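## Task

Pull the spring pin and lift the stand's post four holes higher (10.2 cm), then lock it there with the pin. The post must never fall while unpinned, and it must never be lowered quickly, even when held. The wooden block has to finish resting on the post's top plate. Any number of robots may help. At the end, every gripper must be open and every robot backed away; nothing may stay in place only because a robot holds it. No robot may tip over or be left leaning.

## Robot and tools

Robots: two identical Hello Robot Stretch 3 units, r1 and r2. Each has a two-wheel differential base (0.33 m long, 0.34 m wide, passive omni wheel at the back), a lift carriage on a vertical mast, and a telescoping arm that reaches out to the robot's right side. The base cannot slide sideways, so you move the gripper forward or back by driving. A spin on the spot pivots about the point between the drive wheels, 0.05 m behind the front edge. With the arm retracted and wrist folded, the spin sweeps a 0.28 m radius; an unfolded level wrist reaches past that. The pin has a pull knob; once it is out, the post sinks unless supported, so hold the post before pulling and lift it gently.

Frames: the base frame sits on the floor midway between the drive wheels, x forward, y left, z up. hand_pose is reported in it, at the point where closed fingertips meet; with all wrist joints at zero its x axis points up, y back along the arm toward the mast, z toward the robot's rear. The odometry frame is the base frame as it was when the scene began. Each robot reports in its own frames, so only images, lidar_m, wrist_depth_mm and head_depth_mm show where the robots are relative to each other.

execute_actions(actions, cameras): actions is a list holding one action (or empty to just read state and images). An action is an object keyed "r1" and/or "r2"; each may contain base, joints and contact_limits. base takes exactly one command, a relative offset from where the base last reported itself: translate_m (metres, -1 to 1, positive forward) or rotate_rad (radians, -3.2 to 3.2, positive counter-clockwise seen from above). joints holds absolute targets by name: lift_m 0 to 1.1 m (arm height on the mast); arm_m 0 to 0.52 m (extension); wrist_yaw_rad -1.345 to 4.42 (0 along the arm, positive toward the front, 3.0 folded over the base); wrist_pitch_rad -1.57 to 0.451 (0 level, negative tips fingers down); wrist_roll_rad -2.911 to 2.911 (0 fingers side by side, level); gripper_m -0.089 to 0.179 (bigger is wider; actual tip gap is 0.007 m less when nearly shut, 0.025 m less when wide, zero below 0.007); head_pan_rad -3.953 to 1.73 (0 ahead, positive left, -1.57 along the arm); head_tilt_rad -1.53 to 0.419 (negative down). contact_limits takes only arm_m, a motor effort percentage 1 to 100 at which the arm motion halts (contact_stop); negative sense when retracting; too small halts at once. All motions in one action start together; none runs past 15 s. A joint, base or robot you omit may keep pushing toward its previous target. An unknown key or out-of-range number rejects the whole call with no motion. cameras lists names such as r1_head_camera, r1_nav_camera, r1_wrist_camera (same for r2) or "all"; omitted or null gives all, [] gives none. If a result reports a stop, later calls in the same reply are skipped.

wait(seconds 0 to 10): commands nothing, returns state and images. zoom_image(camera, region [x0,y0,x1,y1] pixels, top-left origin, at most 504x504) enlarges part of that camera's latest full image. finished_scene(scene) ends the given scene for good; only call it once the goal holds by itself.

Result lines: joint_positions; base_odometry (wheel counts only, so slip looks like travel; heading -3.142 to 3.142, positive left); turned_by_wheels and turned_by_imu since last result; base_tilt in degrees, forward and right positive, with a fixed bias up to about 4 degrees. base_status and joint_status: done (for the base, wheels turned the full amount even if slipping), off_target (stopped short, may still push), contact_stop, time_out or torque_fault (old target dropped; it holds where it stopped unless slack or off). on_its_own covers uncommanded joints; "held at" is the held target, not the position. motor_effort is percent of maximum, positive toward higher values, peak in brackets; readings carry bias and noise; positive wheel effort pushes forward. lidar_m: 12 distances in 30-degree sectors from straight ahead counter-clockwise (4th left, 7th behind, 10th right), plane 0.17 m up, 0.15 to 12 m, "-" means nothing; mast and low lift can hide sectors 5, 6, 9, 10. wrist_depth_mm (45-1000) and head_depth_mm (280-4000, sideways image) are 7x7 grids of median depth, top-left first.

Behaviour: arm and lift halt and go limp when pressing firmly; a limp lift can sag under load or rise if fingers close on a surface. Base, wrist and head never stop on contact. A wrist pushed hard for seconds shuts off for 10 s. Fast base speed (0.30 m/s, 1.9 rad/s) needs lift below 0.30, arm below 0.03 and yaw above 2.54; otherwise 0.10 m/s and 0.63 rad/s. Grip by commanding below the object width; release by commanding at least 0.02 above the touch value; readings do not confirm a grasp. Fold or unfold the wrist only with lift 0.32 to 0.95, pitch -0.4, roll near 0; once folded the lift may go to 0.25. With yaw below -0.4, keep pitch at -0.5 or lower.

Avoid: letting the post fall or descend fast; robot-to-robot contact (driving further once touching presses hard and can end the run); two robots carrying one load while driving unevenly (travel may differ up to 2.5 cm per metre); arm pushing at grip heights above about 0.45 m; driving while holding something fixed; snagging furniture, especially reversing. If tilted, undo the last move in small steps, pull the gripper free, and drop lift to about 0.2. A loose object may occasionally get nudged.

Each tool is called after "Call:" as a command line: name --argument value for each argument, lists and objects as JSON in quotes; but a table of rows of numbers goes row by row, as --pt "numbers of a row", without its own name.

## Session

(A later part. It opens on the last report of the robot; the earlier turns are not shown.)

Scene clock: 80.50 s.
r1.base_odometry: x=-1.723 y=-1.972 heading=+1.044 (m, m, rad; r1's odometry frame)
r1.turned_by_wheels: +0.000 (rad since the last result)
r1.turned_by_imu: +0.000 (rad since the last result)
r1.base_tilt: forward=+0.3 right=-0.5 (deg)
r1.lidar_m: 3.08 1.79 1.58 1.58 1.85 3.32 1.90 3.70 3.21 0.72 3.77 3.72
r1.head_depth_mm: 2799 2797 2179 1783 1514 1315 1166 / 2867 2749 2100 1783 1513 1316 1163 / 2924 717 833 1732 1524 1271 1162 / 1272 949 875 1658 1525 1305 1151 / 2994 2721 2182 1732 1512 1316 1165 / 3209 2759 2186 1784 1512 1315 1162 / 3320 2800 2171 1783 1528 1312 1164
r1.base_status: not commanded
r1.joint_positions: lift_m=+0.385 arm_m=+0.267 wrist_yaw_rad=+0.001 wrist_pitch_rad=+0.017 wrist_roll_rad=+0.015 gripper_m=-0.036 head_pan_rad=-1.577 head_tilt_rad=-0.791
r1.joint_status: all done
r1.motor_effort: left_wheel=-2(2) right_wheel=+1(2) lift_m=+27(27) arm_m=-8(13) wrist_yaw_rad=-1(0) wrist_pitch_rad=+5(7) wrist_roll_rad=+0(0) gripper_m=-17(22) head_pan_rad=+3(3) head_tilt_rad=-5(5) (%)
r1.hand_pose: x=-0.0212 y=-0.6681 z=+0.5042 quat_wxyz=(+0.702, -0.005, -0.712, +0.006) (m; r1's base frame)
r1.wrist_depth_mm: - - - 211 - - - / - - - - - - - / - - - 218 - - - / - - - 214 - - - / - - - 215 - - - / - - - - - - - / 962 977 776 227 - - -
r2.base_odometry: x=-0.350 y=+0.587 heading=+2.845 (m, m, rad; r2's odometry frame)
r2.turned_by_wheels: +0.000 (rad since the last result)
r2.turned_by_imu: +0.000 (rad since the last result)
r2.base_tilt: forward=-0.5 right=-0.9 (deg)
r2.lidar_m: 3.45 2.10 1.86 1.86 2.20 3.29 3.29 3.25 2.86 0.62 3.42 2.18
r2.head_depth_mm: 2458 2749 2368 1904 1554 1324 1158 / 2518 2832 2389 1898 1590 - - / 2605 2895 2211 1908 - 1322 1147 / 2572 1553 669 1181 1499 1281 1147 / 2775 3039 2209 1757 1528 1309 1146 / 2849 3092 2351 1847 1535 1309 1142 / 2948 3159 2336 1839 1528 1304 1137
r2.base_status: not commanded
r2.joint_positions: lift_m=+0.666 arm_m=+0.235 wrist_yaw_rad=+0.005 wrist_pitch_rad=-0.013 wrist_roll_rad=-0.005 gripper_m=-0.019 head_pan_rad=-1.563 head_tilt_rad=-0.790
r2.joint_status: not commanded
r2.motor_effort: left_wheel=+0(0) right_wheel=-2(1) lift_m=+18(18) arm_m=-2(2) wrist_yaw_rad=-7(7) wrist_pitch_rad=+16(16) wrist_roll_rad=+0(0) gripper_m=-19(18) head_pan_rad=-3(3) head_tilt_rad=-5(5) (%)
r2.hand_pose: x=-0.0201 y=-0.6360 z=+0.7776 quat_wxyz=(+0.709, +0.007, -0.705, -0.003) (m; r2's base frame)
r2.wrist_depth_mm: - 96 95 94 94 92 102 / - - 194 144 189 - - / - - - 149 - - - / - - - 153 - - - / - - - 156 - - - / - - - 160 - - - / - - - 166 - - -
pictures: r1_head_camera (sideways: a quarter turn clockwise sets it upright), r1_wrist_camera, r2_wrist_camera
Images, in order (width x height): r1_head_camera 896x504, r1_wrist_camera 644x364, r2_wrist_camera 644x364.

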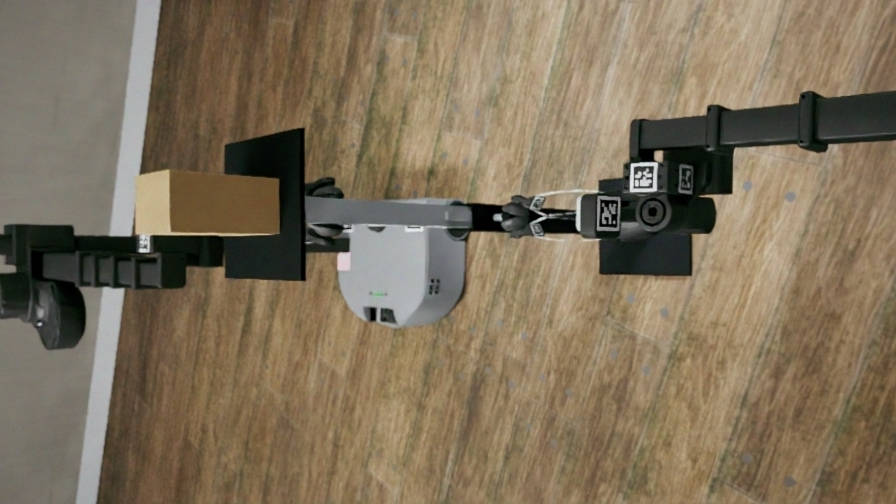

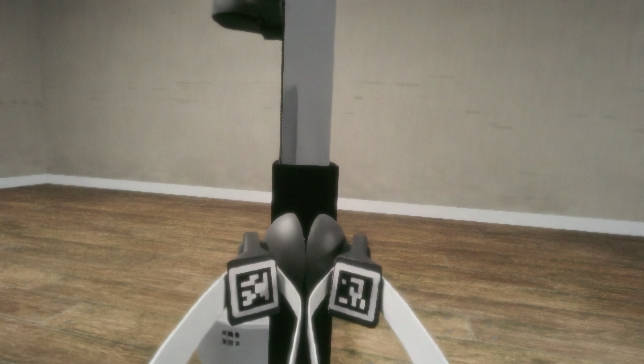

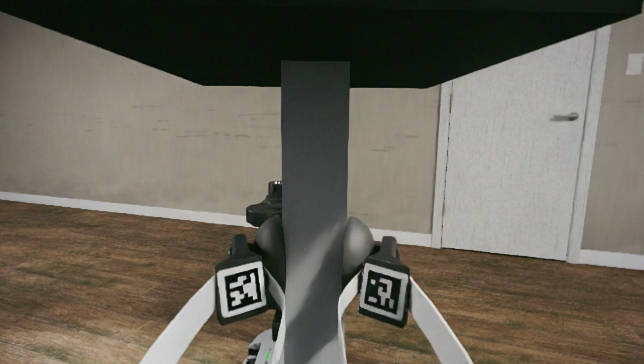

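Call:
execute_actions --actions '[{"r1":{"joints":{"gripper_m":0.05}},"r2":{"joints":{"gripper_m":-0.025,"lift_m":0.676}}}]' --cameras '[]'

Call:
execute_actions --actions '[{"r1":{"joints":{"arm_m":0.29,"lift_m":0.376}},"r2":{"joints":{"lift_m":0.682}}}]' --cameras '["r1_head_camera","r1_wrist_camera","r2_wrist_camera"]'

Scene clock: 84.60 s.
r1.base_odometry: x=-1.723 y=-1.972 heading=+1.044 (m, m, rad; r1's odometry frame)
r1.turned_by_wheels: +0.000 (rad since the last result)
r1.turned_by_imu: +0.001 (rad since the last result)
r1.base_tilt: forward=+0.5 right=-0.5 (deg)
r1.lidar_m: 3.09 1.79 1.58 1.58 1.84 3.30 1.90 3.70 3.22 0.72 3.77 3.71
r1.head_depth_mm: 2790 2771 2164 1780 1522 1308 1166 / 2883 2734 2087 1791 1495 1310 1161 / 2943 716 833 1749 1505 1271 1160 / 1257 942 871 1672 1510 1313 1165 / 3060 2815 2190 1735 1512 1317 1169 / 3156 2777 2171 1781 1503 1318 1169 / 3292 2809 2169 1785 1521 1317 1168
r1.base_status: not commanded
r1.joint_positions: lift_m=+0.385 arm_m=+0.266 wrist_yaw_rad=+0.001 wrist_pitch_rad=+0.012 wrist_roll_rad=+0.015 gripper_m=+0.050 head_pan_rad=-1.577 head_tilt_rad=-0.791
r1.joint_status: all done
r1.motor_effort: left_wheel=-2(2) right_wheel=+1(1) lift_m=+27(27) arm_m=-7(8) wrist_yaw_rad=+0(0) wrist_pitch_rad=+8(8) wrist_roll_rad=+0(0) gripper_m=+1(79) head_pan_rad=+3(3) head_tilt_rad=-4(5) (%)
r1.hand_pose: x=-0.0212 y=-0.6679 z=+0.5029 quat_wxyz=(+0.702, -0.003, -0.712, +0.004) (m; r1's base frame)
r1.wrist_depth_mm: - - - 210 - - - / - - - 964 - - - / - - - 218 - - - / - - - 214 - - - / - - - 217 - - - / - - - 222 - - - / 972 973 772 225 985 - -
r2.base_odometry: x=-0.350 y=+0.587 heading=+2.845 (m, m, rad; r2's odometry frame)
r2.turned_by_wheels: +0.000 (rad since the last result)
r2.turned_by_imu: +0.000 (rad since the last result)
r2.base_tilt: forward=-0.6 right=-0.8 (deg)
r2.lidar_m: 3.43 2.09 1.85 1.85 2.20 3.27 3.29 3.26 2.86 0.62 3.44 2.17
r2.head_depth_mm: 2426 2724 2412 1898 1569 1327 1175 / 2521 2840 2396 1885 1602 - 1126 / 2598 2914 2193 1932 - 1321 1148 / 2571 1552 669 1182 1510 1274 1144 / 2759 3017 2172 1752 1541 1308 1146 / 2882 3113 2327 1847 1533 1310 1140 / 2976 3172 2329 1846 1538 1304 1138
r2.base_status: not commanded
r2.joint_positions: lift_m=+0.675 arm_m=+0.235 wrist_yaw_rad=+0.005 wrist_pitch_rad=-0.044 wrist_roll_rad=-0.005 gripper_m=-0.024 head_pan_rad=-1.563 head_tilt_rad=-0.790
r2.joint_status: all done
r2.motor_effort: left_wheel=-1(0) right_wheel=-2(2) lift_m=+31(30) arm_m=-2(2) wrist_yaw_rad=-7(7) wrist_pitch_rad=+29(29) wrist_roll_rad=+0(0) gripper_m=-21(53) head_pan_rad=-2(2) head_tilt_rad=-4(6) (%)
r2.hand_pose: x=-0.0201 y=-0.6350 z=+0.7787 quat_wxyz=(+0.709, +0.018, -0.705, -0.014) (m; r2's base frame)
r2.wrist_depth_mm: - 88 87 87 86 84 84 / - - 209 143 200 - - / - - - 147 - - - / - - - 153 - - - / - - - 156 - - - / - - - 162 - - - / - - - 169 - - -
pictures: none
No camera images: the call's "cameras" was empty. Leave "cameras" out to get every camera's image.

Scene clock: 85.70 s.
r1.base_odometry: x=-1.723 y=-1.972 heading=+1.044 (m, m, rad; r1's odometry frame)
r1.turned_by_wheels: +0.000 (rad since the last result)
r1.turned_by_imu: +0.000 (rad since the last result)
r1.base_tilt: forward=+0.5 right=-0.6 (deg)
r1.lidar_m: 3.09 1.79 1.58 1.58 1.86 3.32 1.90 3.72 3.20 0.72 3.75 3.70
r1.head_depth_mm: 2780 2759 2158 1762 1503 1312 1161 / 2832 2822 2108 1776 1510 1316 1164 / 2946 716 834 1738 1541 1267 1159 / 1253 929 875 1642 1519 1312 1158 / 3036 2789 2142 1732 1516 1317 1164 / 3286 2764 2171 1776 1510 1317 1167 / 3326 2779 2189 1757 1514 1318 1165
r1.base_status: not commanded
r1.joint_positions: lift_m=+0.376 arm_m=+0.290 wrist_yaw_rad=+0.001 wrist_pitch_rad=+0.011 wrist_roll_rad=+0.015 gripper_m=+0.050 head_pan_rad=-1.577 head_tilt_rad=-0.791
r1.joint_status: all done
r1.motor_effort: left_wheel=-2(2) right_wheel=+1(1) lift_m=+27(27) arm_m=+6(8) wrist_yaw_rad=+0(0) wrist_pitch_rad=+8(8) wrist_roll_rad=+0(0) gripper_m=+0(0) head_pan_rad=+3(2) head_tilt_rad=-6(4) (%)
r1.hand_pose: x=-0.0212 y=-0.6910 z=+0.4937 quat_wxyz=(+0.702, -0.003, -0.712, +0.004) (m; r1's base frame)
r1.wrist_depth_mm: - - - 185 - - - / - - - 190 - - - / - - - 193 - - - / - - - 188 - - - / - - - 190 - - - / - - - 195 - - - / 940 969 735 200 989 - -
r2.base_odometry: x=-0.350 y=+0.587 heading=+2.845 (m, m, rad; r2's odometry frame)
r2.turned_by_wheels: +0.000 (rad since the last result)
r2.turned_by_imu: +0.000 (rad since the last result)
r2.base_tilt: forward=-0.5 right=-0.8 (deg)
r2.lidar_m: 3.42 2.10 1.85 1.85 2.20 3.29 3.30 3.26 2.86 0.62 3.42 2.17
r2.head_depth_mm: 2438 2732 2414 1885 1545 1321 1175 / 2542 2811 2399 1887 1615 - 1127 / 2595 2893 2195 1939 - 1319 1148 / 2564 2846 670 1132 1474 1280 1140 / 2777 3051 2177 1756 1548 1311 1143 / 2869 3138 2332 1858 1530 1307 1143 / 2972 3162 2320 1844 1535 1297 1143
r2.base_status: not commanded
r2.joint_positions: lift_m=+0.681 arm_m=+0.235 wrist_yaw_rad=+0.005 wrist_pitch_rad=-0.065 wrist_roll_rad=-0.005 gripper_m=-0.024 head_pan_rad=-1.563 head_tilt_rad=-0.790
r2.joint_status: all done
r2.on_its_own: wrist_pitch_rad is at rest, and its effort (+37) is outside its rest range (-20 to +32)
r2.motor_effort: left_wheel=+0(0) right_wheel=-2(3) lift_m=+32(34) arm_m=-2(2) wrist_yaw_rad=-8(7) wrist_pitch_rad=+37(37) wrist_roll_rad=+0(0) gripper_m=-21(21) head_pan_rad=-3(4) head_tilt_rad=-5(5) (%)
r2.hand_pose: x=-0.0201 y=-0.6343 z=+0.7794 quat_wxyz=(+0.709, +0.025, -0.704, -0.021) (m; r2's base frame)
r2.wrist_depth_mm: - 82 81 80 79 78 79 / - - 223 143 210 - - / - - - 147 - - - / - - - 154 - - - / - - - 156 - - - / - - - 163 - - - / - - - 171 - - -
pictures: r1_head_camera (sideways: a quarter turn clockwise sets it upright), r1_wrist_camera, r2_wrist_camera
Images, in order (width x height): r1_head_camera 896x504, r1_wrist_camera 644x364, r2_wrist_camera 644x364.

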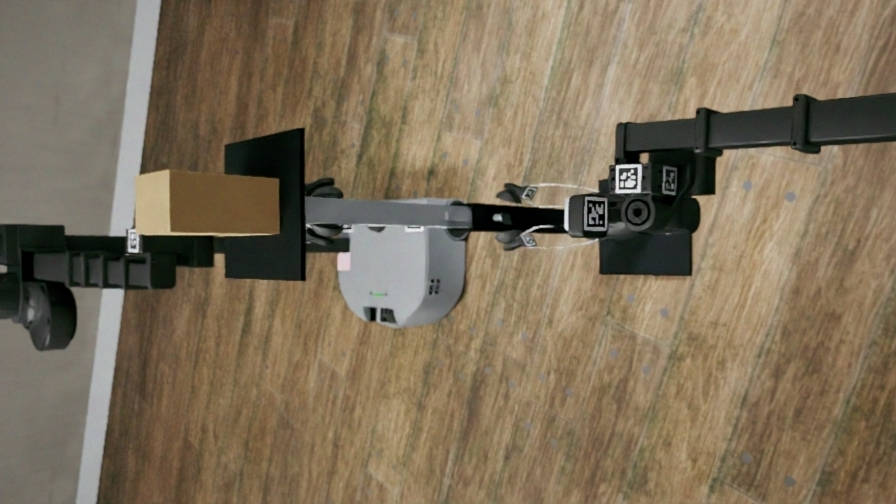

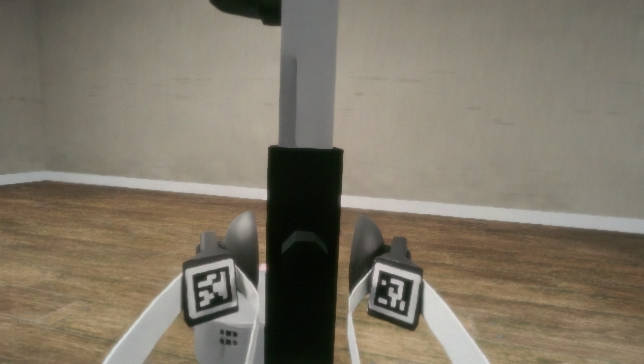

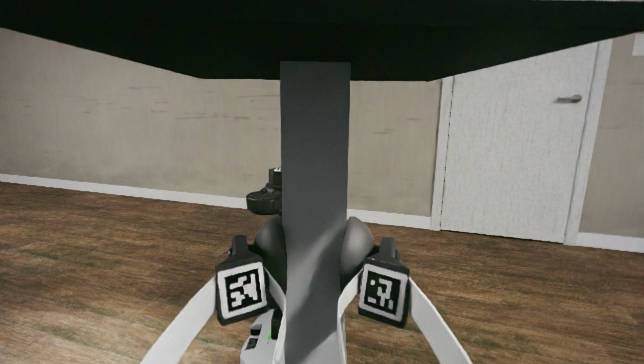

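Call:
execute_actions --actions '[{"r1":{"joints":{"arm_m":0.296,"lift_m":0.371}},"r2":{"joints":{"lift_m":0.674}}}]' --cameras '[]'

Call:
execute_actions --actions '[{"r1":{"joints":{"gripper_m":-0.04}}}]' --cameras '["r1_wrist_camera"]'

Call:
execute_actions --actions '[{"r1":{"joints":{"arm_m":0.28}}}]' --cameras '["r1_head_camera","r1_wrist_camera"]'

Call:
zoom_image --camera "r1_head_camera" --region '[400,140,640,300]'

Scene clock: 89.87 s.
r1.base_odometry: x=-1.723 y=-1.972 heading=+1.044 (m, m, rad; r1's odometry frame)
r1.turned_by_wheels: +0.000 (rad since the last result)
r1.turned_by_imu: +0.001 (rad since the last result)
r1.base_tilt: forward=+0.4 right=-0.6 (deg)
r1.lidar_m: 3.08 1.79 1.58 1.58 1.85 3.30 1.90 3.70 3.22 0.72 3.77 3.71
r1.head_depth_mm: 2751 2782 2180 1787 1510 1315 1160 / 2822 2788 2106 1785 1515 1315 1161 / 2897 714 835 1735 1545 1259 1162 / 1263 942 878 1668 1505 1304 1164 / 3066 2770 2193 1725 1506 1312 1161 / 3238 2760 2199 1804 1510 1322 1162 / 3284 2780 2192 1784 1513 1313 1159
r1.base_status: not commanded
r1.joint_positions: lift_m=+0.371 arm_m=+0.296 wrist_yaw_rad=+0.001 wrist_pitch_rad=+0.011 wrist_roll_rad=+0.015 gripper_m=+0.050 head_pan_rad=-1.577 head_tilt_rad=-0.791
r1.joint_status: all done
r1.motor_effort: left_wheel=-2(2) right_wheel=+1(1) lift_m=+27(28) arm_m=+6(4) wrist_yaw_rad=+0(1) wrist_pitch_rad=+8(8) wrist_roll_rad=+0(0) gripper_m=+1(1) head_pan_rad=+3(3) head_tilt_rad=-4(4) (%)
r1.hand_pose: x=-0.0212 y=-0.6970 z=+0.4887 quat_wxyz=(+0.702, -0.003, -0.712, +0.004) (m; r1's base frame)
r1.wrist_depth_mm: - - - 179 - - - / - - - 183 - - - / - - - 184 - - - / - - - 183 - - - / - - - 185 - - - / - - - 190 - - - / 918 960 753 195 944 - -
r2.base_odometry: x=-0.350 y=+0.587 heading=+2.845 (m, m, rad; r2's odometry frame)
r2.turned_by_wheels: +0.000 (rad since the last result)
r2.turned_by_imu: +0.000 (rad since the last result)
r2.base_tilt: forward=-0.6 right=-0.8 (deg)
r2.lidar_m: 3.45 2.09 1.85 1.86 2.21 3.28 3.30 3.25 2.86 0.62 3.42 2.18
r2.head_depth_mm: 2421 2749 2394 1878 1554 1332 1172 / 2534 2826 2363 1883 1593 - 1129 / 2617 2879 2196 1922 - 1320 1149 / 2588 2868 669 1143 1485 1279 1141 / 2758 3041 2186 1744 1529 1310 1142 / 2868 3130 2321 1853 1526 1308 1142 / 2935 3150 2338 1851 1527 1310 1132
r2.base_status: not commanded
r2.joint_positions: lift_m=+0.674 arm_m=+0.235 wrist_yaw_rad=+0.005 wrist_pitch_rad=-0.040 wrist_roll_rad=-0.005 gripper_m=-0.024 head_pan_rad=-1.563 head_tilt_rad=-0.790
r2.joint_status: all done
r2.motor_effort: left_wheel=+0(0) right_wheel=-1(2) lift_m=+19(28) arm_m=-2(2) wrist_yaw_rad=-7(7) wrist_pitch_rad=+27(36) wrist_roll_rad=+0(0) gripper_m=-21(20) head_pan_rad=-3(3) head_tilt_rad=-5(4) (%)
r2.hand_pose: x=-0.0201 y=-0.6352 z=+0.7784 quat_wxyz=(+0.709, +0.017, -0.705, -0.013) (m; r2's base frame)
r2.wrist_depth_mm: - 89 88 87 86 85 84 / - - 206 144 197 - - / - - - 148 - - - / - - - 153 - - - / - - - 157 - - - / - - - 162 - - - / - - - 168 - - -
pictures: none
No camera images: the call's "cameras" was empty. Leave "cameras" out to get every camera's image.

Scene clock: 91.27 s.
r1.base_odometry: x=-1.723 y=-1.972 heading=+1.044 (m, m, rad; r1's odometry frame)
r1.turned_by_wheels: +0.000 (rad since the last result)
r1.turned_by_imu: +0.000 (rad since the last result)
r1.base_tilt: forward=+0.4 right=-0.5 (deg)
r1.lidar_m: 3.07 1.79 1.58 1.58 1.85 3.30 1.91 3.72 3.20 0.71 3.75 3.70
r1.head_depth_mm: 2782 2782 2165 1785 1515 1318 1162 / 2897 2779 2095 1779 1520 1315 1168 / 2970 716 834 1729 1545 1271 1156 / 1269 944 875 1656 1513 1311 1161 / 3074 2798 2197 1745 1509 1319 1162 / 3221 2772 2161 1782 1517 1312 1166 / 3266 2773 2178 1796 1513 1313 1168
r1.base_status: not commanded
r1.joint_positions: lift_m=+0.371 arm_m=+0.296 wrist_yaw_rad=+0.003 wrist_pitch_rad=+0.010 wrist_roll_rad=+0.015 gripper_m=-0.039 head_pan_rad=-1.577 head_tilt_rad=-0.791
r1.joint_status: all done
r1.motor_effort: left_wheel=-1(2) right_wheel=+2(1) lift_m=+26(27) arm_m=+6(7) wrist_yaw_rad=-1(1) wrist_pitch_rad=+9(9) wrist_roll_rad=+0(0) gripper_m=-22(98) head_pan_rad=+3(3) head_tilt_rad=-5(4) (%)
r1.hand_pose: x=-0.0207 y=-0.6970 z=+0.4884 quat_wxyz=(+0.702, -0.002, -0.712, +0.004) (m; r1's base frame)
r1.wrist_depth_mm: - - - 179 - - - / - - - 183 - - - / - - - 186 - - - / - - - 182 - - - / - - - 183 - - - / - - - 189 - - - / 910 921 731 194 - 998 -
r2.base_odometry: x=-0.350 y=+0.587 heading=+2.845 (m, m, rad; r2's odometry frame)
r2.turned_by_wheels: +0.000 (rad since the last result)
r2.turned_by_imu: +0.000 (rad since the last result)
r2.base_tilt: forward=-0.4 right=-0.8 (deg)
r2.lidar_m: 3.45 2.09 1.85 1.86 2.20 3.29 3.28 3.25 2.87 0.62 3.44 2.17
r2.head_depth_mm: 2460 2722 2404 1901 1562 1322 1174 / 2523 2827 2392 1880 1592 - 1132 / 2596 2903 2221 1927 - 1313 1150 / 2578 2871 670 1142 1500 1277 1142 / 2786 3032 2186 1760 1538 1308 1143 / 2867 3131 2343 1865 1533 1309 1137 / 2942 3184 2313 1833 1522 1308 1139
r2.base_status: not commanded
r2.joint_positions: lift_m=+0.674 arm_m=+0.235 wrist_yaw_rad=+0.005 wrist_pitch_rad=-0.040 wrist_roll_rad=-0.005 gripper_m=-0.024 head_pan_rad=-1.563 head_tilt_rad=-0.790
r2.joint_status: not commanded
r2.motor_effort: left_wheel=+1(0) right_wheel=-2(1) lift_m=+20(20) arm_m=-2(2) wrist_yaw_rad=-7(6) wrist_pitch_rad=+27(27) wrist_roll_rad=+0(0) gripper_m=-21(21) head_pan_rad=-2(3) head_tilt_rad=-4(4) (%)
r2.hand_pose: x=-0.0201 y=-0.6352 z=+0.7784 quat_wxyz=(+0.709, +0.017, -0.705, -0.013) (m; r2's base frame)
r2.wrist_depth_mm: - 89 88 88 87 85 84 / - - 206 144 196 - - / - - - 148 - - - / - - - 153 - - - / - - - 156 - - - / - - - 162 - - - / - - - 168 - - -
pictures: r1_wrist_camera
Images, in order (width x height): r1_wrist_camera 644x364.

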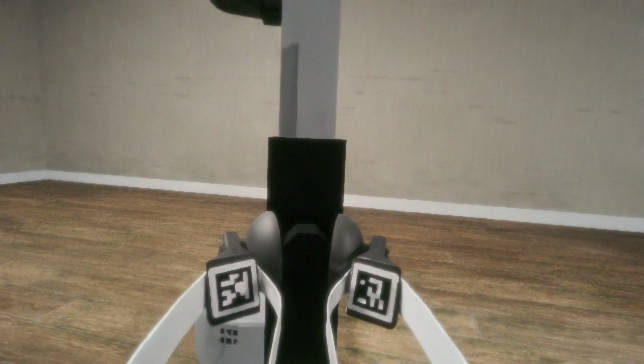

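Scene clock: 92.23 s.
r1.base_odometry: x=-1.723 y=-1.972 heading=+1.044 (m, m, rad; r1's odometry frame)
r1.turned_by_wheels: +0.000 (rad since the last result)
r1.turned_by_imu: +0.000 (rad since the last result)
r1.base_tilt: forward=+0.4 right=-0.6 (deg)
r1.lidar_m: 3.07 1.79 1.58 1.58 1.85 3.29 1.90 3.70 3.21 0.72 3.75 3.70
r1.head_depth_mm: 2762 2747 2153 1781 1511 1304 1163 / 2845 2766 2163 1788 1508 1300 1156 / 2937 721 839 1746 1512 1268 1155 / 1259 951 878 1651 1524 1306 1163 / 3088 2780 2171 1737 1516 1311 1165 / 3198 2809 2141 1773 1510 1314 1161 / 3310 2770 2172 1790 1509 1316 1169
r1.base_status: not commanded
r1.joint_positions: lift_m=+0.371 arm_m=+0.281 wrist_yaw_rad=+0.001 wrist_pitch_rad=+0.008 wrist_roll_rad=+0.015 gripper_m=-0.035 head_pan_rad=-1.577 head_tilt_rad=-0.791
r1.joint_status: all done
r1.on_its_own: gripper_m is held at -0.034, not at your -0.040, by its stall guard, which is still easing
r1.motor_effort: left_wheel=-1(2) right_wheel=+1(2) lift_m=+28(27) arm_m=-12(21) wrist_yaw_rad=+1(2) wrist_pitch_rad=+9(10) wrist_roll_rad=+0(0) gripper_m=-1(23) head_pan_rad=+3(3) head_tilt_rad=-4(4) (%)
r1.hand_pose: x=-0.0211 y=-0.6822 z=+0.4880 quat_wxyz=(+0.702, -0.002, -0.712, +0.003) (m; r1's base frame)
r1.wrist_depth_mm: - - - 195 - - - / - - - 198 - - - / - - - 200 - - - / - - - 197 - - - / - - - 163 - - - / - - - 206 - - - / 936 912 749 550 1000 - -
r2.base_odometry: x=-0.350 y=+0.587 heading=+2.845 (m, m, rad; r2's odometry frame)
r2.turned_by_wheels: +0.000 (rad since the last result)
r2.turned_by_imu: +0.000 (rad since the last result)
r2.base_tilt: forward=-0.5 right=-0.8 (deg)
r2.lidar_m: 3.44 2.10 1.86 1.86 2.21 3.28 3.29 3.24 2.86 0.62 3.41 2.17
r2.head_depth_mm: 2435 2754 2387 1882 1560 1323 1175 / 2516 2830 2386 1895 1596 - 1124 / 2607 2920 2203 1893 - 1308 1145 / 2556 2847 670 796 1495 1272 1153 / 2762 3019 2184 1753 1536 1306 1139 / 2876 3103 2370 1854 1527 1309 1142 / 2942 3138 2305 1846 1524 1305 1138
r2.base_status: not commanded
r2.joint_positions: lift_m=+0.674 arm_m=+0.235 wrist_yaw_rad=+0.005 wrist_pitch_rad=-0.060 wrist_roll_rad=-0.005 gripper_m=-0.024 head_pan_rad=-1.563 head_tilt_rad=-0.790
r2.joint_status: not commanded
r2.on_its_own: wrist_pitch_rad is at rest, and its effort (+35) is outside its rest range (-20 to +32)
r2.motor_effort: left_wheel=+0(0) right_wheel=-2(2) lift_m=+21(21) arm_m=-2(2) wrist_yaw_rad=-7(7) wrist_pitch_rad=+35(38) wrist_roll_rad=+0(0) gripper_m=-21(20) head_pan_rad=-2(2) head_tilt_rad=-4(3) (%)
r2.hand_pose: x=-0.0201 y=-0.6345 z=+0.7733 quat_wxyz=(+0.709, +0.023, -0.705, -0.020) (m; r2's base frame)
r2.wrist_depth_mm: - 83 82 82 80 80 79 / - - 217 142 206 - - / - - - 147 - - - / - - - 153 - - - / - - - 158 - - - / - - - 162 - - - / - - - 171 - - -
pictures: r1_head_camera (sideways: a quarter turn clockwise sets it upright), r1_wrist_camera
Images, in order (width x height): r1_head_camera 896x504, r1_wrist_camera 644x364.

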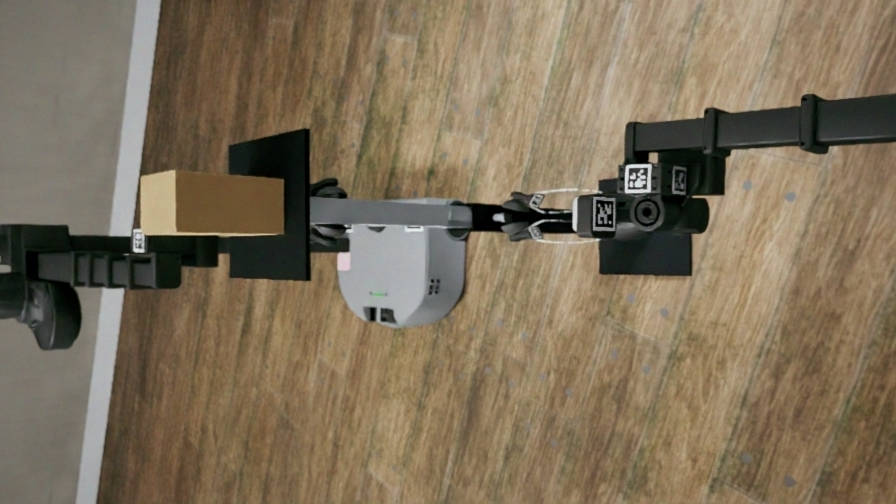

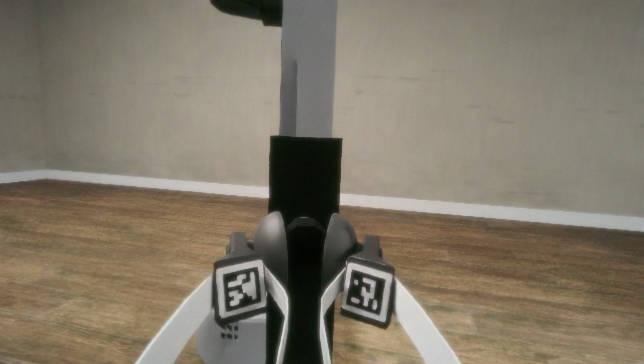

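Region (400, 140, 640, 300) of r1_head_camera's 896x504 image, scaled by 2.100, with more detail than that image has.

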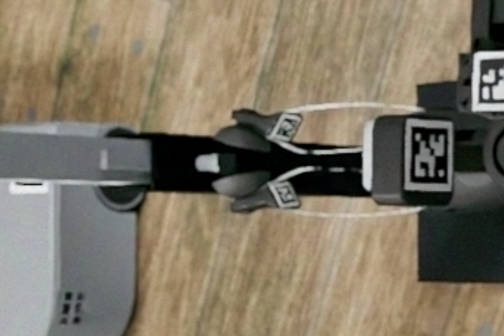

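Call:
execute_actions --actions '[{"r1":{"joints":{"gripper_m":-0.025}},"r2":{"joints":{"lift_m":0.77}}}]' --cameras '["r1_head_camera","r2_wrist_camera"]'

Scene clock: 95.67 s.
r1.base_odometry: x=-1.723 y=-1.972 heading=+1.044 (m, m, rad; r1's odometry frame)
r1.turned_by_wheels: +0.000 (rad since the last result)
r1.turned_by_imu: +0.000 (rad since the last result)
r1.base_tilt: forward=+0.4 right=-0.5 (deg)
r1.lidar_m: 3.08 1.78 1.58 1.58 1.85 3.31 1.90 3.70 3.22 0.72 3.78 3.71
r1.head_depth_mm: 2757 2759 2161 1772 1522 1320 1166 / 2844 2755 2102 1781 1511 1306 1161 / 2916 707 854 1742 1513 1265 1161 / 930 921 1732 1646 1513 1323 1160 / 3116 2770 2153 1730 1508 1311 1163 / 3261 2770 2186 1789 1524 1319 1165 / 3343 2793 2206 1779 1510 1329 1167
r1.base_status: not commanded
r1.joint_positions: lift_m=+0.371 arm_m=+0.281 wrist_yaw_rad=+0.001 wrist_pitch_rad=+0.008 wrist_roll_rad=+0.015 gripper_m=-0.024 head_pan_rad=-1.577 head_tilt_rad=-0.791
r1.joint_status: all done
r1.motor_effort: left_wheel=-2(1) right_wheel=+1(1) lift_m=+27(28) arm_m=-9(12) wrist_yaw_rad=+1(1) wrist_pitch_rad=+9(10) wrist_roll_rad=+0(0) gripper_m=-16(30) head_pan_rad=+3(3) head_tilt_rad=-4(5) (%)
r1.hand_pose: x=-0.0211 y=-0.6820 z=+0.4880 quat_wxyz=(+0.702, -0.002, -0.712, +0.003) (m; r1's base frame)
r1.wrist_depth_mm: - - - 194 - - - / - - - 197 - - - / - - - 200 - - - / - - - 197 - - - / - - - 165 - - - / - - - 206 - - - / 957 921 742 211 985 - -
r2.base_odometry: x=-0.350 y=+0.587 heading=+2.845 (m, m, rad; r2's odometry frame)
r2.turned_by_wheels: +0.000 (rad since the last result)
r2.turned_by_imu: +0.000 (rad since the last result)
r2.base_tilt: forward=-0.5 right=-0.8 (deg)
r2.lidar_m: 3.44 2.10 1.85 1.86 2.21 3.29 3.29 3.26 2.86 0.62 3.42 2.17
r2.head_depth_mm: 2443 2733 2414 1891 1593 - - / 2514 2798 2386 2043 - 1318 1151 / 2586 2868 2200 - 1508 1319 1151 / 2566 2858 669 - 1468 1277 1141 / 2773 3013 2183 1763 1536 1310 1143 / 2869 3091 2320 1860 1534 1312 1136 / 3031 3162 2329 1841 1533 1297 1134
r2.base_status: not commanded
r2.joint_positions: lift_m=+0.769 arm_m=+0.235 wrist_yaw_rad=+0.006 wrist_pitch_rad=-0.246 wrist_roll_rad=-0.005 gripper_m=-0.024 head_pan_rad=-1.563 head_tilt_rad=-0.790
r2.joint_status: all done
r2.on_its_own: wrist_pitch_rad is at rest, and its effort (+95) is outside its rest range (-20 to +32)
r2.motor_effort: left_wheel=+1(0) right_wheel=-1(1) lift_m=+38(38) arm_m=+1(2) wrist_yaw_rad=-8(7) wrist_pitch_rad=+95(95) wrist_roll_rad=+0(0) gripper_m=-18(21) head_pan_rad=-3(2) head_tilt_rad=-4(4) (%)
r2.hand_pose: x=-0.0202 y=-0.6225 z=+0.8217 quat_wxyz=(+0.704, +0.089, -0.699, -0.085) (m; r2's base frame)
r2.wrist_depth_mm: - - 112 110 - - - / - - 119 116 - - - / - - 127 123 143 - - / - 99 100 100 101 102 - / - - - 168 - - - / - - - 186 - - - / - - - 204 - - -
pictures: r1_head_camera (sideways: a quarter turn clockwise sets it upright), r2_wrist_camera
Images, in order (width x height): r1_head_camera 896x504, r2_wrist_camera 644x364.

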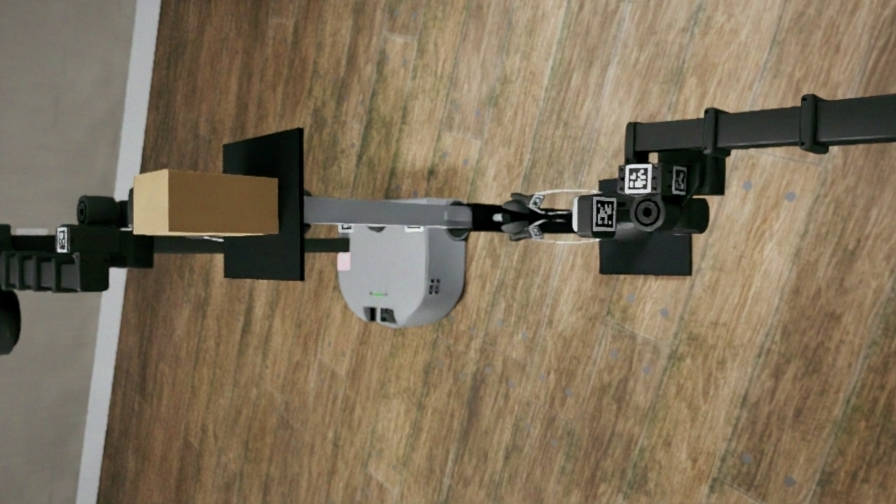

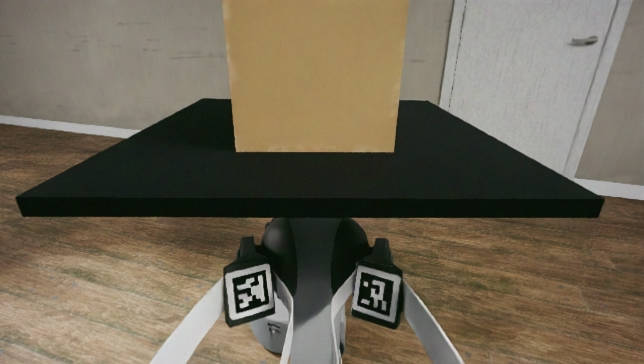

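Call:
execute_actions --actions '[{"r2":{"joints":{"lift_m":0.726}}}]' --cameras '["r2_wrist_camera"]'

Call:
execute_actions --actions '[{"r1":{"joints":{"arm_m":0.272,"gripper_m":-0.035}}}]' --cameras '["r1_head_camera","r1_wrist_camera"]'

Call:
zoom_image --camera "r1_head_camera" --region '[400,140,640,300]'

Scene clock: 100.30 s.
r1.base_odometry: x=-1.723 y=-1.972 heading=+1.044 (m, m, rad; r1's odometry frame)
r1.turned_by_wheels: +0.000 (rad since the last result)
r1.turned_by_imu: +0.001 (rad since the last result)
r1.base_tilt: forward=+0.5 right=-0.8 (deg)
r1.lidar_m: 3.09 1.79 1.57 1.58 1.85 3.29 1.91 3.68 3.22 0.72 3.78 3.71
r1.head_depth_mm: 2818 2756 2178 1774 1507 1310 1158 / 2856 2742 2125 1800 1501 1305 1159 / 2899 716 852 1745 1508 1264 1160 / 1132 940 1733 1656 1498 1321 1161 / 3102 2815 2184 1739 1515 1311 1161 / 3252 2744 2187 1784 1503 1313 1167 / 3309 2776 2166 1794 1521 1318 1166
r1.base_status: not commanded
r1.joint_positions: lift_m=+0.371 arm_m=+0.281 wrist_yaw_rad=+0.001 wrist_pitch_rad=+0.008 wrist_roll_rad=+0.015 gripper_m=-0.024 head_pan_rad=-1.577 head_tilt_rad=-0.791
r1.joint_status: not commanded
r1.motor_effort: left_wheel=-1(1) right_wheel=+0(1) lift_m=+27(27) arm_m=-9(10) wrist_yaw_rad=-1(1) wrist_pitch_rad=+10(10) wrist_roll_rad=+0(0) gripper_m=-15(16) head_pan_rad=+3(3) head_tilt_rad=-4(5) (%)
r1.hand_pose: x=-0.0211 y=-0.6820 z=+0.4880 quat_wxyz=(+0.702, -0.002, -0.712, +0.003) (m; r1's base frame)
r1.wrist_depth_mm: - - - 195 - - - / - - - 197 - - - / - - - 201 - - - / - - - 196 - - - / - - - 165 - - - / - - - 206 - - - / 908 947 756 214 991 - -
r2.base_odometry: x=-0.350 y=+0.587 heading=+2.845 (m, m, rad; r2's odometry frame)
r2.turned_by_wheels: +0.000 (rad since the last result)
r2.turned_by_imu: +0.000 (rad since the last result)
r2.base_tilt: forward=-0.5 right=-0.9 (deg)
r2.lidar_m: 3.46 2.10 1.85 1.85 2.20 3.29 3.30 3.28 2.86 0.62 3.43 2.17
r2.head_depth_mm: 2442 2755 2419 1906 1555 1354 - / 2511 2863 2394 1936 - 1301 1152 / 2594 2889 2232 1986 1471 1323 1143 / 2558 2864 672 1639 1476 1283 1145 / 2784 3034 2198 1739 1537 1319 1140 / 2848 3062 2345 1851 1539 1312 1135 / 2943 3139 2329 1849 1523 1307 1142
r2.base_status: not commanded
r2.joint_positions: lift_m=+0.726 arm_m=+0.234 wrist_yaw_rad=+0.006 wrist_pitch_rad=-0.098 wrist_roll_rad=-0.005 gripper_m=-0.024 head_pan_rad=-1.563 head_tilt_rad=-0.790
r2.joint_status: all done
r2.on_its_own: wrist_pitch_rad is at rest, and its effort (+49) is outside its rest range (-20 to +32)
r2.motor_effort: left_wheel=-1(1) right_wheel=+0(1) lift_m=+19(37) arm_m=+13(13) wrist_yaw_rad=-7(7) wrist_pitch_rad=+49(95) wrist_roll_rad=+0(0) gripper_m=-19(18) head_pan_rad=-2(3) head_tilt_rad=-4(5) (%)
r2.hand_pose: x=-0.0201 y=-0.6316 z=+0.8159 quat_wxyz=(+0.709, +0.037, -0.704, -0.033) (m; r2's base frame)
r2.wrist_depth_mm: - - - 117 - - - / - - - 122 - - - / - - 126 125 132 - - / - - - 157 - 91 - / - - - 164 - - - / - - - 171 - - - / - - - 181 - - -
pictures: r2_wrist_camera
Images, in order (width x height): r2_wrist_camera 644x364.

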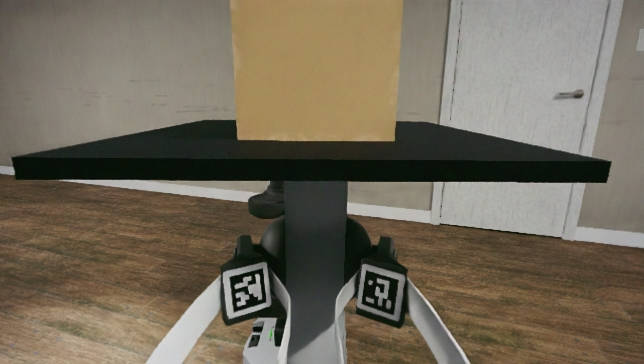

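Scene clock: 101.07 s.
r1.base_odometry: x=-1.723 y=-1.972 heading=+1.044 (m, m, rad; r1's odometry frame)
r1.turned_by_wheels: +0.000 (rad since the last result)
r1.turned_by_imu: +0.000 (rad since the last result)
r1.base_tilt: forward=+0.5 right=-0.7 (deg)
r1.lidar_m: 3.09 1.79 1.58 1.58 1.84 3.29 1.90 3.70 3.22 0.71 3.76 3.71
r1.head_depth_mm: 2775 2741 2156 1774 1509 1320 1156 / 2827 2768 2098 1770 1524 1315 1159 / 2904 716 852 1727 1520 1260 1160 / 1133 937 1752 1661 1508 1310 1163 / 3114 2776 2165 1745 1514 1310 1159 / 3228 2784 2173 1782 1510 1313 1168 / 3277 2826 2159 1775 1519 1316 1163
r1.base_status: not commanded
r1.joint_positions: lift_m=+0.371 arm_m=+0.273 wrist_yaw_rad=+0.001 wrist_pitch_rad=+0.008 wrist_roll_rad=+0.015 gripper_m=-0.034 head_pan_rad=-1.577 head_tilt_rad=-0.791
r1.joint_status: all done
r1.motor_effort: left_wheel=-1(2) right_wheel=+1(1) lift_m=+27(27) arm_m=-9(11) wrist_yaw_rad=-2(0) wrist_pitch_rad=+10(10) wrist_roll_rad=-1(0) gripper_m=-17(65) head_pan_rad=+3(3) head_tilt_rad=-4(4) (%)
r1.hand_pose: x=-0.0211 y=-0.6740 z=+0.4879 quat_wxyz=(+0.702, -0.002, -0.712, +0.003) (m; r1's base frame)
r1.wrist_depth_mm: - - - 202 - - - / - - - 206 - - - / - - - 207 - - - / - - - 205 - - - / - - - 210 - - - / - - - - - - - / 959 938 752 219 - - -
r2.base_odometry: x=-0.350 y=+0.587 heading=+2.845 (m, m, rad; r2's odometry frame)
r2.turned_by_wheels: +0.000 (rad since the last result)
r2.turned_by_imu: +0.000 (rad since the last result)
r2.base_tilt: forward=-0.4 right=-1.0 (deg)
r2.lidar_m: 3.43 2.09 1.85 1.86 2.21 3.29 3.30 3.26 2.87 0.62 3.41 2.17
r2.head_depth_mm: 2432 2726 2397 1873 1568 1356 - / 2546 2828 2394 1944 - 1308 1155 / 2567 2872 2215 1995 1474 1321 1148 / 2565 2874 672 1644 1520 1278 1150 / 2792 3019 2185 1756 1545 1304 1143 / 2880 3072 2349 1853 1543 1304 1142 / 2984 3137 2349 1859 1532 1306 1138
r2.base_status: not commanded
r2.joint_positions: lift_m=+0.726 arm_m=+0.234 wrist_yaw_rad=+0.006 wrist_pitch_rad=-0.098 wrist_roll_rad=-0.005 gripper_m=-0.024 head_pan_rad=-1.563 head_tilt_rad=-0.790
r2.joint_status: not commanded
r2.on_its_own: wrist_pitch_rad is at rest, and its effort (+49) is outside its rest range (-20 to +32)
r2.motor_effort: left_wheel=-2(1) right_wheel=+1(1) lift_m=+19(19) arm_m=+13(13) wrist_yaw_rad=-7(7) wrist_pitch_rad=+49(49) wrist_roll_rad=+0(0) gripper_m=-18(18) head_pan_rad=-3(4) head_tilt_rad=-4(3) (%)
r2.hand_pose: x=-0.0201 y=-0.6316 z=+0.8159 quat_wxyz=(+0.709, +0.037, -0.704, -0.033) (m; r2's base frame)
r2.wrist_depth_mm: - - - 117 - - - / - - - 121 - - - / - - 126 125 132 - - / - - - 157 - 91 - / - - - 164 - - - / - - - 170 - - - / - - - 180 - - -
pictures: r1_head_camera (sideways: a quarter turn clockwise sets it upright), r1_wrist_camera
Images, in order (width x height): r1_head_camera 896x504, r1_wrist_camera 644x364.

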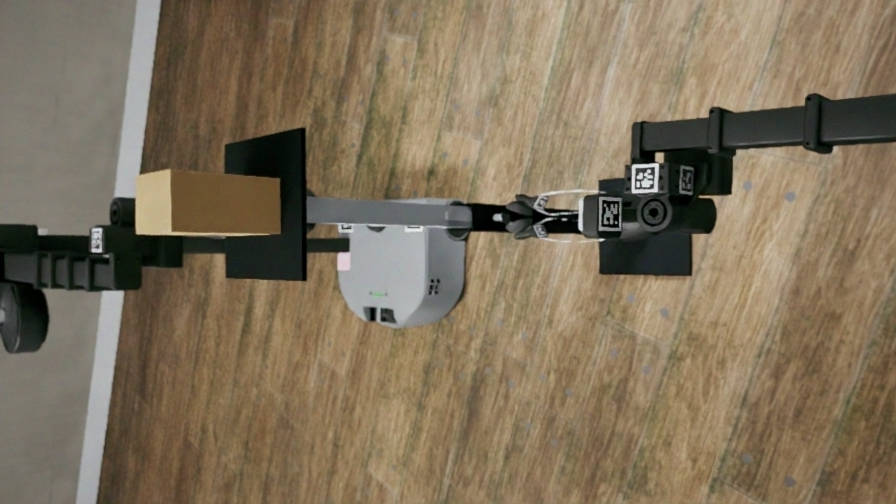

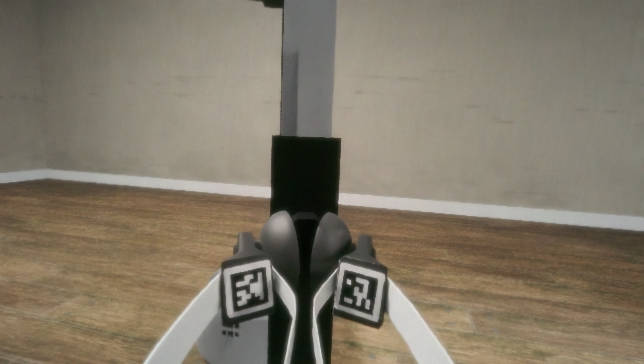

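Region (400, 140, 640, 300) of r1_head_camera's 896x504 image, scaled by 2.100, with more detail than that image has.

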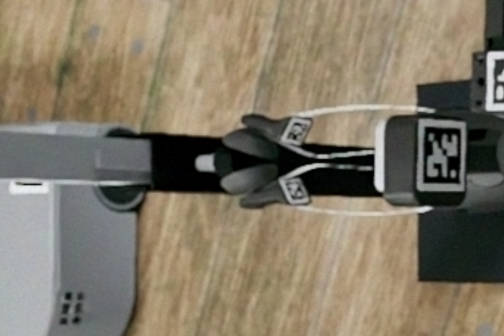

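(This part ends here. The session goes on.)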